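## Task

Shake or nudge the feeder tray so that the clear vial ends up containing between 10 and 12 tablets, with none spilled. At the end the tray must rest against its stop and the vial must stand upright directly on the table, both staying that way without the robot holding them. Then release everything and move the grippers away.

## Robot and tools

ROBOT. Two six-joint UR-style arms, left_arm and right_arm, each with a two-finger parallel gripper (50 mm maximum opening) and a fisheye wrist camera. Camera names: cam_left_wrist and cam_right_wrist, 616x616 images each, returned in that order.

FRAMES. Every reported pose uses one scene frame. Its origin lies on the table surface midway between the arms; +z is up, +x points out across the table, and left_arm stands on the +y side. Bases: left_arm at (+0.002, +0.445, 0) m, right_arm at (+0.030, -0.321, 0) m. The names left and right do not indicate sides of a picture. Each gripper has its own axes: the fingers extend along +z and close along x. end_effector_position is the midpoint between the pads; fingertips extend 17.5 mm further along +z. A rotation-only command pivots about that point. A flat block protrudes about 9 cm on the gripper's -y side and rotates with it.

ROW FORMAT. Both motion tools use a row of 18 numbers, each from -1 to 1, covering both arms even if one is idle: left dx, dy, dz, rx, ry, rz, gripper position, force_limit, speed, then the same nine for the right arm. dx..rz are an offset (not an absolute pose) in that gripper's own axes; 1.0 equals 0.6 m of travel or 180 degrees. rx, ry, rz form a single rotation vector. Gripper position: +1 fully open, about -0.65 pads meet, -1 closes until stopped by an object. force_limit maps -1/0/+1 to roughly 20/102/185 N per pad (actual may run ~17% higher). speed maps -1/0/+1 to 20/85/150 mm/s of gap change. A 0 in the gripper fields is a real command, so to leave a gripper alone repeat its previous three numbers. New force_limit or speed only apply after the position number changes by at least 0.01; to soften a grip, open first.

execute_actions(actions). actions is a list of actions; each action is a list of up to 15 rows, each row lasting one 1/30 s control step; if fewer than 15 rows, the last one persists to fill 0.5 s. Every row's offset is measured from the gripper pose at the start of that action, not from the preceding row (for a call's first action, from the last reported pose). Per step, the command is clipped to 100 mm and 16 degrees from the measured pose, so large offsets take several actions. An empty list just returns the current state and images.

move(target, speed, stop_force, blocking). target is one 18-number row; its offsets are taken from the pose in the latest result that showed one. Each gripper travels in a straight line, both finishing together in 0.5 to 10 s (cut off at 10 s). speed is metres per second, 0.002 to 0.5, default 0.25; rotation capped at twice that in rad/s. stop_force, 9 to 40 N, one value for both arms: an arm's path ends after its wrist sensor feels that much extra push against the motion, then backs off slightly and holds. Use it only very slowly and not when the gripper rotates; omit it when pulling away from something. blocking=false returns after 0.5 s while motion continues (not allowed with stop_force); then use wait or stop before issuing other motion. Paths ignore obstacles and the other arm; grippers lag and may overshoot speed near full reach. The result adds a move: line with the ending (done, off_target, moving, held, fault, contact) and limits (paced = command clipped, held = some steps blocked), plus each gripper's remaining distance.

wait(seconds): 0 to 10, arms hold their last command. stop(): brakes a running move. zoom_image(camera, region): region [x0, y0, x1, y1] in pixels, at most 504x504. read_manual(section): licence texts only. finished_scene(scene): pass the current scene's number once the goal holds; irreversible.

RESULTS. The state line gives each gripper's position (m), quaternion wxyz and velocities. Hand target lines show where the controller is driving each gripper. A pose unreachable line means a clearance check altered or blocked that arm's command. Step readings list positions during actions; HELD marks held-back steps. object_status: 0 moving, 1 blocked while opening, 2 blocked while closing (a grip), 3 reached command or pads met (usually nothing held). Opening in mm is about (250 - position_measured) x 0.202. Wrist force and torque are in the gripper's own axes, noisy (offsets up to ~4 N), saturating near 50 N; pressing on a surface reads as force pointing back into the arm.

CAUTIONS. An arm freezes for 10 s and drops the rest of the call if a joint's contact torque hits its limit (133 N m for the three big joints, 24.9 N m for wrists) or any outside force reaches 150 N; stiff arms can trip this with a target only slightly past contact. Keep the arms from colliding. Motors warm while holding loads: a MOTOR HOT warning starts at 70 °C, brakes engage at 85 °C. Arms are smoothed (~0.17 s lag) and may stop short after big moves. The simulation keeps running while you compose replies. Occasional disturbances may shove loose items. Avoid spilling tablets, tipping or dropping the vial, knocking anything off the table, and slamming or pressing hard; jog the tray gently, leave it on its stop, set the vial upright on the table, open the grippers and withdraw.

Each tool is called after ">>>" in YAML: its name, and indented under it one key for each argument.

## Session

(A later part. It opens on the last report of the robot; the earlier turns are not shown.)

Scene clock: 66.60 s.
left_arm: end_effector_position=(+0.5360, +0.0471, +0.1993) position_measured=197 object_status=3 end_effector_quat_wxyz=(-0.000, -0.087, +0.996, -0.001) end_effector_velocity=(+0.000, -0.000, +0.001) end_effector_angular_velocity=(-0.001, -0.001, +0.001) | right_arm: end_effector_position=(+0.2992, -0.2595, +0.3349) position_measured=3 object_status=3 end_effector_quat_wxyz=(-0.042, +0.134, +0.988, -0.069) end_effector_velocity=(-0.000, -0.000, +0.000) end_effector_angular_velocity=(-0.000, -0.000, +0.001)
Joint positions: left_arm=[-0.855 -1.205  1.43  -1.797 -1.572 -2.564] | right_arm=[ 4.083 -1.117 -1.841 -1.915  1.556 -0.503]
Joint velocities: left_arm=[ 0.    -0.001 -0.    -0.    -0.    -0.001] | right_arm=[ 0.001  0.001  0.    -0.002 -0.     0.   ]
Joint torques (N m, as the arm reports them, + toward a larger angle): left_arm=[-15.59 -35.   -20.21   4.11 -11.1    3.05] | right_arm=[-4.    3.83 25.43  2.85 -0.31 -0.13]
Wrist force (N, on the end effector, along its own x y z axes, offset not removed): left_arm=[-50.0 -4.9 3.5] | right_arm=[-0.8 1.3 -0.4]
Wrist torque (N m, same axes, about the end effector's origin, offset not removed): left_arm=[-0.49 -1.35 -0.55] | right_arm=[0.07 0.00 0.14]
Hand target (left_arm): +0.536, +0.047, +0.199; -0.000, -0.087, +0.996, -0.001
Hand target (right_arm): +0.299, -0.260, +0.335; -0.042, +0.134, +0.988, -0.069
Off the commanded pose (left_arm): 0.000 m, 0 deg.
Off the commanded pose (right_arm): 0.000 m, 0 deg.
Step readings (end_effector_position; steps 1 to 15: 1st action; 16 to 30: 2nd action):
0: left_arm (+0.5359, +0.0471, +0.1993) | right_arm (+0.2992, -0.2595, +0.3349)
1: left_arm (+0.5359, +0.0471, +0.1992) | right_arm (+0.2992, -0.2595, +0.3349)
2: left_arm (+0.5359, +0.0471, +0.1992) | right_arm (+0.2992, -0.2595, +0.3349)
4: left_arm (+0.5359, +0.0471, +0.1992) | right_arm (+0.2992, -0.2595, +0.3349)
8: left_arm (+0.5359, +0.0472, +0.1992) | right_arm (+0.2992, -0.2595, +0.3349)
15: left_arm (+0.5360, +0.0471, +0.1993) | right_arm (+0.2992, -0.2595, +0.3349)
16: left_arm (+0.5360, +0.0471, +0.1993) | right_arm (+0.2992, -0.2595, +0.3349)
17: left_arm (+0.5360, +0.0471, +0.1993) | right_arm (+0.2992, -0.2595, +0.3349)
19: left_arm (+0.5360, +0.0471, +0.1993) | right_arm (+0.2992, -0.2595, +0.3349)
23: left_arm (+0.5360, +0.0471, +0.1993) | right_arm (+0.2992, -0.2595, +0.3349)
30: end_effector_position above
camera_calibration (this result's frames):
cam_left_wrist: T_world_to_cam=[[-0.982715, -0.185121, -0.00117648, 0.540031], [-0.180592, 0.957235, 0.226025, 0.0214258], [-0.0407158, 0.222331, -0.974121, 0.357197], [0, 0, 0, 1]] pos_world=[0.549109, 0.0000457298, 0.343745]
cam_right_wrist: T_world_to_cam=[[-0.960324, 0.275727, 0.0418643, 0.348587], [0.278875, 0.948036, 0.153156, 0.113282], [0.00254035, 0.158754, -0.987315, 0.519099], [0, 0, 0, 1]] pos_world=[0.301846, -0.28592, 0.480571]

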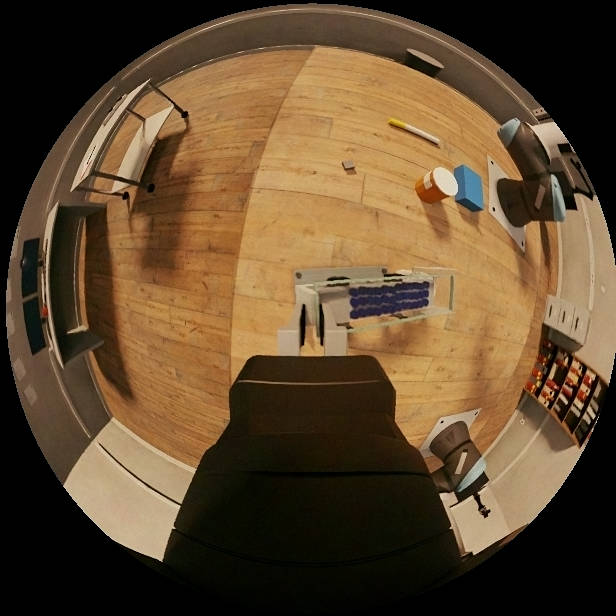

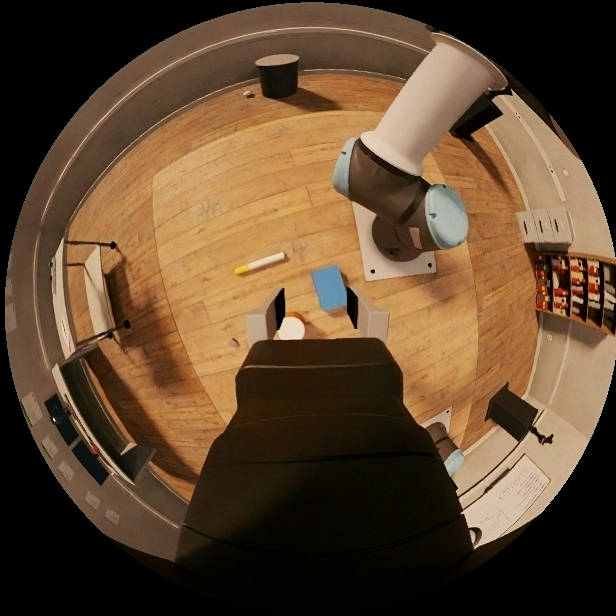

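Too hard; use -0.1.

>>> execute_actions:
  actions:
    - [[0,0,0,0,0,0,0.6,-0.8,1,0,0,0,0,0,0,1,0,0]]
    - [[0,0,0,0,0,0,-0.1,-0.8,1,0,0,0,0,0,0,1,0,0]]
    - [[0,0,0,0,0,0,0.6,-0.8,1,0,0,0,0,0,0,1,0,0]]
    - [[0,0,0,0,0,0,-0.1,-0.8,1,0,0,0,0,0,0,1,0,0]]
    - [[0,0,0,0,0,0,0.6,-0.8,1,0,0,0,0,0,0,1,0,0]]
    - [[0,0,0,0,0,0,-0.1,-0.8,1,0,0,0,0,0,0,1,0,0]]
    - [[0,0,0,0,0,0,0.6,-0.8,1,0,0,0,0,0,0,1,0,0]]
    - [[0,0,0,0,0,0,-0.1,-0.8,1,0,0,0,0,0,0,1,0,0]]
    - [[0,0,0,0,0,0,0.6,-0.8,1,0,0,0,0,0,0,1,0,0]]
    - [[0,0,0,0,0,0,-0.1,-0.8,1,0,0,0,0,0,0,1,0,0]]
    - [[0,0,0,0,0,0,0.6,-0.8,1,0,0,0,0,0,0,1,0,0]]
    - [[0,0,0,0,0,0,-0.1,-0.8,1,0,0,0,0,0,0,1,0,0]]
    - [[0,0,0,0,0,0,0.6,-0.8,1,0,0,0,0,0,0,1,0,0]]
    - [[0,0,0,0,0,0,-0.1,-0.8,1,0,0,0,0,0,0,1,0,0]]
    - [[0,0,0,0,0,0,0.6,-0.8,1,0,0,0,0,0,0,1,0,0]]
    - [[0,0,0,0,0,0,-0.1,-0.8,1,0,0,0,0,0,0,1,0,0]]
    - [[0,0,0,0,0,0,0.6,-0.8,1,0,0,0,0,0,0,1,0,0]]

>>> zoom_image:
  camera: "cam_left_wrist"
  region: [320,250,480,340]

Scene clock: 87.50 s.
left_arm: end_effector_position=(+0.5360, +0.0471, +0.1992) position_measured=63 object_status=3 end_effector_quat_wxyz=(-0.000, -0.087, +0.996, -0.001) end_effector_velocity=(-0.000, +0.000, +0.000) end_effector_angular_velocity=(+0.001, +0.000, +0.002) | right_arm: end_effector_position=(+0.2992, -0.2595, +0.3349) position_measured=3 object_status=3 end_effector_quat_wxyz=(-0.042, +0.134, +0.988, -0.069) end_effector_velocity=(+0.000, +0.001, +0.000) end_effector_angular_velocity=(+0.001, -0.001, +0.001)
Joint positions: left_arm=[-0.856 -1.205  1.43  -1.797 -1.572 -2.564] | right_arm=[ 4.083 -1.117 -1.841 -1.915  1.556 -0.503]
Joint velocities: left_arm=[-0.    -0.    -0.     0.002  0.001 -0.002] | right_arm=[ 0.001 -0.     0.001  0.001 -0.     0.   ]
Joint torques (N m, as the arm reports them, + toward a larger angle): left_arm=[ -3.27 -34.56 -25.35  -2.86   1.22   1.17] | right_arm=[-3.43  4.38 24.83  2.83 -0.23 -0.15]
Wrist force (N, on the end effector, along its own x y z axes, offset not removed): left_arm=[-0.4 -3.2 0.2] | right_arm=[-2.0 0.8 -1.2]
Wrist torque (N m, same axes, about the end effector's origin, offset not removed): left_arm=[-0.56 0.11 -0.04] | right_arm=[-0.11 0.24 0.08]
Hand target (left_arm): +0.536, +0.047, +0.199; -0.000, -0.087, +0.996, -0.001
Hand target (right_arm): +0.299, -0.260, +0.335; -0.042, +0.134, +0.988, -0.069
Off the commanded pose (left_arm): 0.000 m, 0 deg.
Off the commanded pose (right_arm): 0.000 m, 0 deg.
Step readings (end_effector_position; steps 1 to 15: 1st action; 16 to 30: 2nd action; 31 to 45: 3rd action; 46 to 60: 4th action; 61 to 75: 5th action; 76 to 90: 6th action; 91 to 105: 7th action; 106 to 120: 8th action; 121 to 135: 9th action; 136 to 150: 10th action; 151 to 165: 11th action; 166 to 180: 12th action; 181 to 195: 13th action):
0: left_arm (+0.5360, +0.0471, +0.1993) | right_arm (+0.2992, -0.2595, +0.3349)
1: left_arm (+0.5360, +0.0471, +0.1993) | right_arm (+0.2992, -0.2595, +0.3349)
2: left_arm (+0.5358, +0.0471, +0.1992) | right_arm (+0.2992, -0.2595, +0.3349)
4: left_arm (+0.5358, +0.0471, +0.1992) | right_arm (+0.2992, -0.2595, +0.3349)
8: left_arm (+0.5358, +0.0472, +0.1992) | right_arm (+0.2992, -0.2595, +0.3349)
15: left_arm (+0.5359, +0.0471, +0.1992) | right_arm (+0.2992, -0.2595, +0.3349)
16: left_arm (+0.5359, +0.0471, +0.1992) | right_arm (+0.2992, -0.2595, +0.3349)
17: left_arm (+0.5360, +0.0471, +0.1992) | right_arm (+0.2992, -0.2595, +0.3349)
19: left_arm (+0.5360, +0.0471, +0.1992) | right_arm (+0.2992, -0.2595, +0.3349)
23: left_arm (+0.5360, +0.0471, +0.1992) | right_arm (+0.2992, -0.2595, +0.3349)
30: left_arm (+0.5360, +0.0471, +0.1992) | right_arm (+0.2992, -0.2595, +0.3349)
31: left_arm (+0.5360, +0.0471, +0.1992) | right_arm (+0.2992, -0.2595, +0.3349)
32: left_arm (+0.5360, +0.0471, +0.1992) | right_arm (+0.2992, -0.2595, +0.3349)
34: left_arm (+0.5360, +0.0471, +0.1992) | right_arm (+0.2992, -0.2595, +0.3349)
38: left_arm (+0.5359, +0.0471, +0.1992) | right_arm (+0.2992, -0.2595, +0.3349)
45: left_arm (+0.5360, +0.0471, +0.1992) | right_arm (+0.2992, -0.2595, +0.3349)
46: left_arm (+0.5360, +0.0471, +0.1992) | right_arm (+0.2992, -0.2595, +0.3349)
47: left_arm (+0.5360, +0.0471, +0.1992) | right_arm (+0.2992, -0.2595, +0.3349)
49: left_arm (+0.5360, +0.0471, +0.1992) | right_arm (+0.2992, -0.2595, +0.3349)
53: left_arm (+0.5360, +0.0471, +0.1992) | right_arm (+0.2992, -0.2595, +0.3349)
60: left_arm (+0.5360, +0.0471, +0.1992) | right_arm (+0.2992, -0.2595, +0.3349)
61: left_arm (+0.5360, +0.0471, +0.1992) | right_arm (+0.2992, -0.2595, +0.3349)
62: left_arm (+0.5360, +0.0471, +0.1992) | right_arm (+0.2992, -0.2595, +0.3349)
64: left_arm (+0.5359, +0.0471, +0.1992) | right_arm (+0.2992, -0.2595, +0.3349)
68: left_arm (+0.5359, +0.0471, +0.1992) | right_arm (+0.2992, -0.2595, +0.3349)
75: left_arm (+0.5360, +0.0471, +0.1992) | right_arm (+0.2992, -0.2595, +0.3349)
76: left_arm (+0.5360, +0.0471, +0.1992) | right_arm (+0.2992, -0.2595, +0.3349)
77: left_arm (+0.5360, +0.0471, +0.1992) | right_arm (+0.2992, -0.2595, +0.3349)
79: left_arm (+0.5360, +0.0471, +0.1992) | right_arm (+0.2992, -0.2595, +0.3349)
83: left_arm (+0.5360, +0.0471, +0.1992) | right_arm (+0.2992, -0.2595, +0.3349)
90: left_arm (+0.5360, +0.0471, +0.1992) | right_arm (+0.2992, -0.2595, +0.3349)
91: left_arm (+0.5360, +0.0471, +0.1992) | right_arm (+0.2992, -0.2595, +0.3349)
92: left_arm (+0.5360, +0.0471, +0.1992) | right_arm (+0.2992, -0.2595, +0.3349)
94: left_arm (+0.5359, +0.0471, +0.1992) | right_arm (+0.2992, -0.2595, +0.3349)
98: left_arm (+0.5359, +0.0471, +0.1992) | right_arm (+0.2992, -0.2595, +0.3349)
105: left_arm (+0.5360, +0.0471, +0.1992) | right_arm (+0.2992, -0.2595, +0.3349)
106: left_arm (+0.5360, +0.0471, +0.1992) | right_arm (+0.2992, -0.2595, +0.3349)
107: left_arm (+0.5360, +0.0471, +0.1992) | right_arm (+0.2992, -0.2595, +0.3349)
109: left_arm (+0.5360, +0.0471, +0.1992) | right_arm (+0.2992, -0.2595, +0.3349)
113: left_arm (+0.5360, +0.0471, +0.1992) | right_arm (+0.2992, -0.2595, +0.3349)
120: left_arm (+0.5360, +0.0471, +0.1992) | right_arm (+0.2992, -0.2595, +0.3349)
121: left_arm (+0.5360, +0.0471, +0.1992) | right_arm (+0.2992, -0.2595, +0.3349)
122: left_arm (+0.5360, +0.0471, +0.1992) | right_arm (+0.2992, -0.2595, +0.3349)
124: left_arm (+0.5359, +0.0471, +0.1992) | right_arm (+0.2992, -0.2595, +0.3349)
128: left_arm (+0.5359, +0.0471, +0.1992) | right_arm (+0.2992, -0.2595, +0.3349)
135: left_arm (+0.5360, +0.0471, +0.1992) | right_arm (+0.2992, -0.2595, +0.3349)
136: left_arm (+0.5360, +0.0471, +0.1992) | right_arm (+0.2992, -0.2595, +0.3349)
137: left_arm (+0.5360, +0.0471, +0.1992) | right_arm (+0.2992, -0.2595, +0.3349)
139: left_arm (+0.5360, +0.0471, +0.1992) | right_arm (+0.2992, -0.2595, +0.3349)
143: left_arm (+0.5360, +0.0471, +0.1992) | right_arm (+0.2992, -0.2595, +0.3349)
150: left_arm (+0.5360, +0.0471, +0.1992) | right_arm (+0.2992, -0.2595, +0.3349)
151: left_arm (+0.5360, +0.0471, +0.1992) | right_arm (+0.2992, -0.2595, +0.3349)
152: left_arm (+0.5360, +0.0471, +0.1992) | right_arm (+0.2992, -0.2595, +0.3349)
154: left_arm (+0.5360, +0.0471, +0.1992) | right_arm (+0.2992, -0.2595, +0.3349)
158: left_arm (+0.5359, +0.0471, +0.1992) | right_arm (+0.2992, -0.2595, +0.3349)
165: left_arm (+0.5360, +0.0471, +0.1992) | right_arm (+0.2992, -0.2595, +0.3349)
166: left_arm (+0.5360, +0.0471, +0.1992) | right_arm (+0.2992, -0.2595, +0.3349)
167: left_arm (+0.5360, +0.0471, +0.1992) | right_arm (+0.2992, -0.2595, +0.3349)
169: left_arm (+0.5360, +0.0471, +0.1992) | right_arm (+0.2992, -0.2595, +0.3349)
173: left_arm (+0.5360, +0.0471, +0.1992) | right_arm (+0.2992, -0.2595, +0.3349)
180: left_arm (+0.5360, +0.0471, +0.1992) | right_arm (+0.2992, -0.2595, +0.3349)
181: left_arm (+0.5360, +0.0471, +0.1992) | right_arm (+0.2992, -0.2595, +0.3349)
182: left_arm (+0.5360, +0.0471, +0.1992) | right_arm (+0.2992, -0.2595, +0.3349)
184: left_arm (+0.5360, +0.0471, +0.1992) | right_arm (+0.2992, -0.2595, +0.3349)
Lines left out of this list: 22.
camera_calibration (this result's frames):
cam_left_wrist: T_world_to_cam=[[-0.982728, -0.185055, -0.00115665, 0.539986], [-0.180517, 0.95722, 0.22615, 0.0213627], [-0.0407429, 0.222453, -0.974092, 0.357133], [0, 0, 0, 1]] pos_world=[0.549066, 0.0000327796, 0.343674]
cam_right_wrist: T_world_to_cam=[[-0.960324, 0.275727, 0.0418643, 0.348587], [0.278875, 0.948036, 0.153156, 0.113282], [0.00254034, 0.158754, -0.987315, 0.519099], [0, 0, 0, 1]] pos_world=[0.301846, -0.28592, 0.480571]

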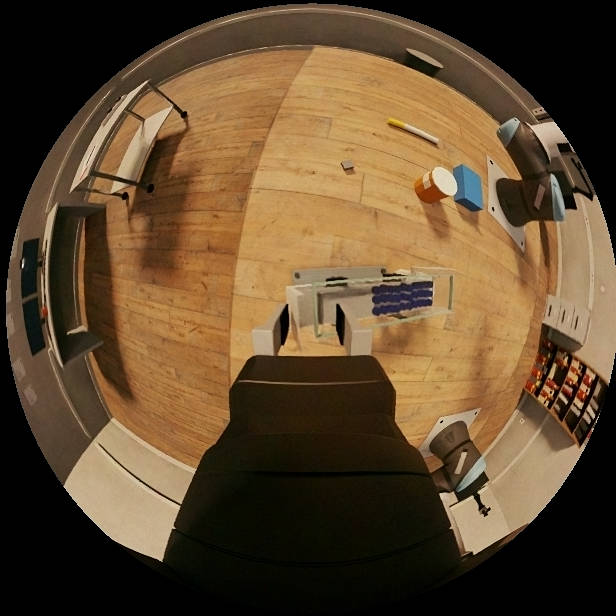

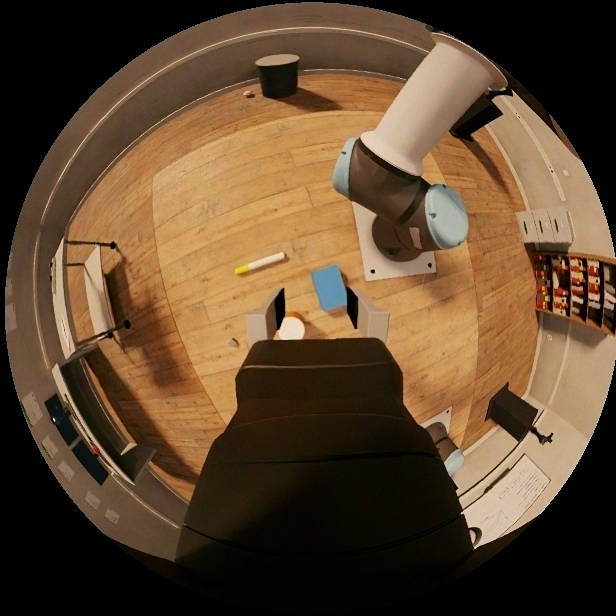

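Region (320, 250, 480, 340) of cam_left_wrist's 616x616 image, scaled by 3.150, with more detail than that image has; it fills the top 284 rows of this view, and the rest is white.

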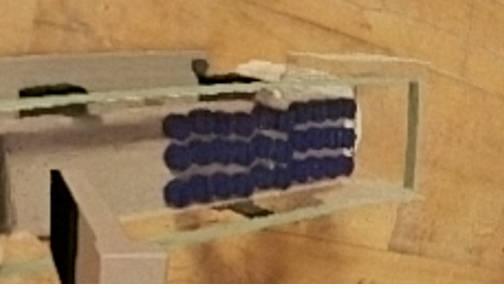

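30 left, at the edge. Three more cycles.

>>> execute_actions:
  actions:
    - [[0,0,0,0,0,0,-0.1,-0.8,1,0,0,0,0,0,0,1,0,0]]
    - [[0,0,0,0,0,0,0.6,-0.8,1,0,0,0,0,0,0,1,0,0]]
    - [[0,0,0,0,0,0,-0.1,-0.8,1,0,0,0,0,0,0,1,0,0]]
    - [[0,0,0,0,0,0,0.6,-0.8,1,0,0,0,0,0,0,1,0,0]]
    - [[0,0,0,0,0,0,-0.1,-0.8,1,0,0,0,0,0,0,1,0,0]]
    - [[0,0,0,0,0,0,0.6,-0.8,1,0,0,0,0,0,0,1,0,0]]

>>> zoom_image:
  camera: "cam_left_wrist"
  region: [350,260,470,330]

Scene clock: 100.33 s.
left_arm: end_effector_position=(+0.5360, +0.0471, +0.1992) position_measured=63 object_status=3 end_effector_quat_wxyz=(-0.000, -0.087, +0.996, -0.001) end_effector_velocity=(+0.000, +0.000, -0.001) end_effector_angular_velocity=(+0.001, +0.001, -0.000) | right_arm: end_effector_position=(+0.2992, -0.2595, +0.3349) position_measured=3 object_status=3 end_effector_quat_wxyz=(-0.042, +0.134, +0.988, -0.069) end_effector_velocity=(+0.001, +0.001, +0.000) end_effector_angular_velocity=(+0.001, -0.002, +0.001)
Joint positions: left_arm=[-0.856 -1.205  1.43  -1.797 -1.572 -2.564] | right_arm=[ 4.083 -1.117 -1.841 -1.915  1.556 -0.503]
Joint velocities: left_arm=[ 0.001  0.001  0.     0.001 -0.     0.001] | right_arm=[ 0.001 -0.    -0.     0.002 -0.001  0.   ]
Joint torques (N m, as the arm reports them, + toward a larger angle): left_arm=[ -3.26 -34.33 -25.19  -2.85   1.27   1.2 ] | right_arm=[-4.25  3.96 25.02  2.78 -0.15 -0.12]
Wrist force (N, on the end effector, along its own x y z axes, offset not removed): left_arm=[-0.1 -2.0 0.2] | right_arm=[-2.6 -0.4 0.9]
Wrist torque (N m, same axes, about the end effector's origin, offset not removed): left_arm=[-0.48 0.03 0.02] | right_arm=[-0.19 0.31 0.29]
Hand target (left_arm): +0.536, +0.047, +0.199; -0.000, -0.087, +0.996, -0.001
Hand target (right_arm): +0.299, -0.260, +0.335; -0.042, +0.134, +0.988, -0.069
Off the commanded pose (left_arm): 0.000 m, 0 deg.
Off the commanded pose (right_arm): 0.000 m, 0 deg.
Step readings (end_effector_position; steps 1 to 15: 1st action; 16 to 30: 2nd action; 31 to 45: 3rd action; 46 to 60: 4th action; 61 to 75: 5th action; 76 to 90: 6th action):
0: left_arm (+0.5360, +0.0471, +0.1992) | right_arm (+0.2992, -0.2595, +0.3349)
1: left_arm (+0.5360, +0.0471, +0.1992) | right_arm (+0.2992, -0.2595, +0.3349)
2: left_arm (+0.5360, +0.0471, +0.1992) | right_arm (+0.2992, -0.2595, +0.3349)
4: left_arm (+0.5360, +0.0471, +0.1992) | right_arm (+0.2992, -0.2595, +0.3349)
8: left_arm (+0.5360, +0.0471, +0.1992) | right_arm (+0.2992, -0.2595, +0.3349)
15: left_arm (+0.5360, +0.0471, +0.1992) | right_arm (+0.2992, -0.2595, +0.3349)
16: left_arm (+0.5360, +0.0471, +0.1992) | right_arm (+0.2992, -0.2595, +0.3349)
17: left_arm (+0.5360, +0.0471, +0.1992) | right_arm (+0.2992, -0.2595, +0.3349)
19: left_arm (+0.5360, +0.0471, +0.1992) | right_arm (+0.2992, -0.2595, +0.3349)
23: left_arm (+0.5360, +0.0471, +0.1992) | right_arm (+0.2992, -0.2595, +0.3349)
30: left_arm (+0.5360, +0.0471, +0.1992) | right_arm (+0.2992, -0.2595, +0.3349)
31: left_arm (+0.5360, +0.0471, +0.1992) | right_arm (+0.2992, -0.2595, +0.3349)
32: left_arm (+0.5360, +0.0471, +0.1992) | right_arm (+0.2992, -0.2595, +0.3349)
34: left_arm (+0.5360, +0.0471, +0.1992) | right_arm (+0.2992, -0.2595, +0.3349)
38: left_arm (+0.5360, +0.0471, +0.1992) | right_arm (+0.2992, -0.2595, +0.3349)
45: left_arm (+0.5360, +0.0471, +0.1992) | right_arm (+0.2992, -0.2595, +0.3349)
46: left_arm (+0.5360, +0.0471, +0.1992) | right_arm (+0.2992, -0.2595, +0.3349)
47: left_arm (+0.5360, +0.0471, +0.1992) | right_arm (+0.2992, -0.2595, +0.3349)
49: left_arm (+0.5360, +0.0471, +0.1992) | right_arm (+0.2992, -0.2595, +0.3349)
53: left_arm (+0.5360, +0.0471, +0.1992) | right_arm (+0.2992, -0.2595, +0.3349)
60: left_arm (+0.5360, +0.0471, +0.1992) | right_arm (+0.2992, -0.2595, +0.3349)
61: left_arm (+0.5360, +0.0471, +0.1992) | right_arm (+0.2992, -0.2595, +0.3349)
62: left_arm (+0.5360, +0.0471, +0.1992) | right_arm (+0.2992, -0.2595, +0.3349)
64: left_arm (+0.5360, +0.0471, +0.1992) | right_arm (+0.2992, -0.2595, +0.3349)
68: left_arm (+0.5360, +0.0471, +0.1992) | right_arm (+0.2992, -0.2595, +0.3349)
75: left_arm (+0.5360, +0.0471, +0.1992) | right_arm (+0.2992, -0.2595, +0.3349)
76: left_arm (+0.5360, +0.0471, +0.1992) | right_arm (+0.2992, -0.2595, +0.3349)
77: left_arm (+0.5360, +0.0471, +0.1992) | right_arm (+0.2992, -0.2595, +0.3349)
79: left_arm (+0.5360, +0.0471, +0.1992) | right_arm (+0.2992, -0.2595, +0.3349)
83: left_arm (+0.5360, +0.0471, +0.1992) | right_arm (+0.2992, -0.2595, +0.3349)
90: end_effector_position above
camera_calibration (this result's frames):
cam_left_wrist: T_world_to_cam=[[-0.982728, -0.185054, -0.00117204, 0.539993], [-0.18052, 0.957217, 0.226159, 0.0213601], [-0.0407299, 0.222464, -0.97409, 0.357125], [0, 0, 0, 1]] pos_world=[0.549068, 0.0000343517, 0.343673]
cam_right_wrist: T_world_to_cam=[[-0.960324, 0.275727, 0.0418643, 0.348587], [0.278875, 0.948036, 0.153156, 0.113282], [0.00254039, 0.158754, -0.987315, 0.519099], [0, 0, 0, 1]] pos_world=[0.301846, -0.28592, 0.480571]

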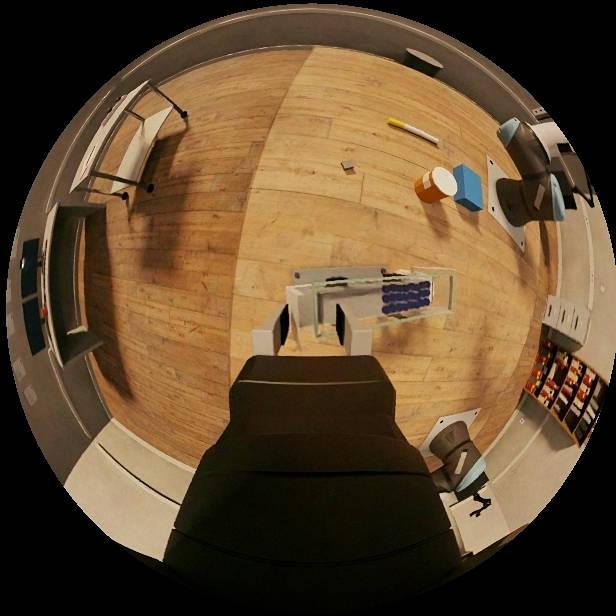

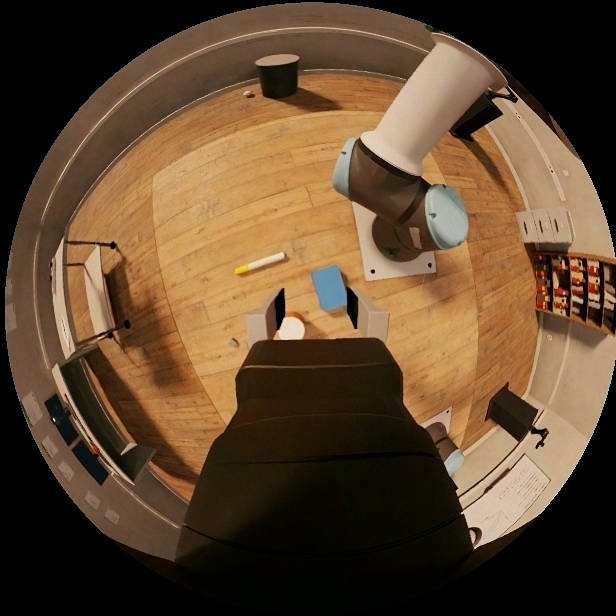

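Region (350, 260, 470, 330) of cam_left_wrist's 616x616 image, scaled by 4.200, with more detail than that image has; it fills the top 294 rows of this view, and the rest is white.

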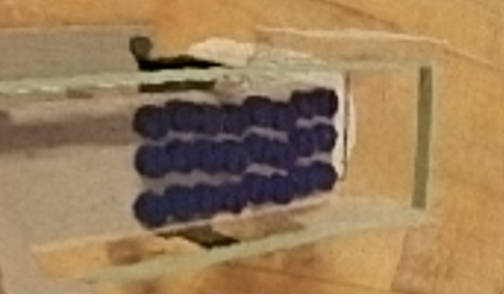

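24 left → 12 in the vial.

>>> move:
  target: [0,0,-0.15,0,0,0,1,-0.8,0,0,0,0,0,0,0,1,0,0]

>>> finished_scene:
  scene: 2

Scene clock: 105.00 s.
left_arm: end_effector_position=(+0.5360, +0.0472, +0.2890) position_measured=3 object_status=3 end_effector_quat_wxyz=(-0.000, -0.087, +0.996, -0.001) end_effector_velocity=(+0.000, -0.001, +0.003) end_effector_angular_velocity=(+0.000, -0.000, -0.000) | right_arm: end_effector_position=(+0.2992, -0.2595, +0.3349) position_measured=3 object_status=3 end_effector_quat_wxyz=(-0.042, +0.134, +0.988, -0.069) end_effector_velocity=(-0.001, +0.000, -0.000) end_effector_angular_velocity=(-0.001, +0.003, +0.001)
Joint positions: left_arm=[-0.855 -1.23   1.234 -1.576 -1.572 -2.564] | right_arm=[ 4.083 -1.117 -1.841 -1.915  1.556 -0.503]
Joint velocities: left_arm=[-0.     0.002 -0.01   0.008  0.     0.   ] | right_arm=[ 0.001 -0.    -0.001 -0.001  0.002  0.   ]
Joint torques (N m, as the arm reports them, + toward a larger angle): left_arm=[  8.99 -29.62 -32.7   -1.43  -1.36   1.49] | right_arm=[-4.74  3.75 25.69  2.89 -0.2  -0.2 ]
Wrist force (N, on the end effector, along its own x y z axes, offset not removed): left_arm=[1.0 -2.9 0.6] | right_arm=[-2.2 -1.9 -0.5]
Wrist torque (N m, same axes, about the end effector's origin, offset not removed): left_arm=[-0.51 -0.15 -0.07] | right_arm=[-0.58 0.16 0.09]
Hand target (left_arm): +0.536, +0.047, +0.289; -0.000, -0.087, +0.996, -0.001
Hand target (right_arm): +0.299, -0.260, +0.335; -0.042, +0.134, +0.988, -0.069
Off the commanded pose (left_arm): 0.000 m, 0 deg.
Off the commanded pose (right_arm): 0.000 m, 0 deg.
move: done
camera_calibration (this result's frames):
cam_left_wrist: T_world_to_cam=[[-0.982711, -0.18514, -0.00134606, 0.540187], [-0.180653, 0.957248, 0.225922, 0.00114893], [-0.0405387, 0.222259, -0.974144, 0.444483], [0, 0, 0, 1]] pos_world=[0.549074, 0.000120072, 0.433458]
cam_right_wrist: T_world_to_cam=[[-0.960324, 0.275727, 0.0418643, 0.348587], [0.278875, 0.948036, 0.153156, 0.113282], [0.00254043, 0.158754, -0.987315, 0.519099], [0, 0, 0, 1]] pos_world=[0.301846, -0.28592, 0.480571]

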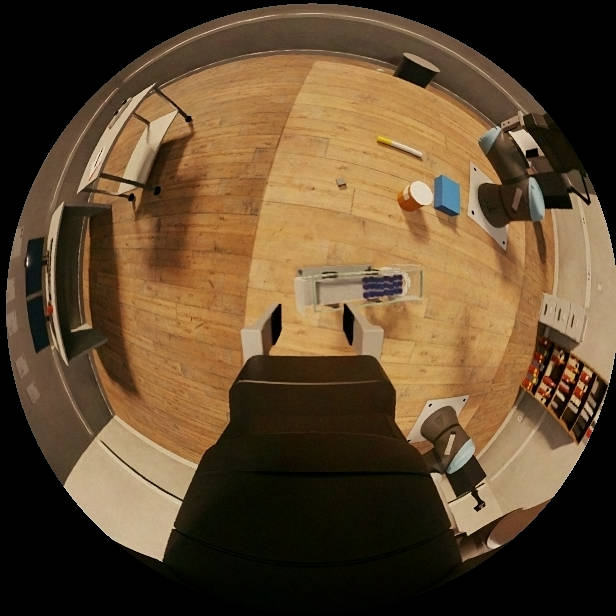

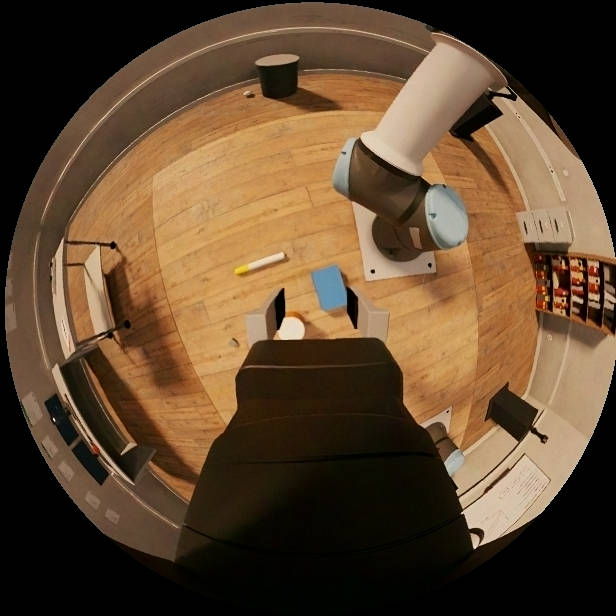

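The scene is finished: the task was done.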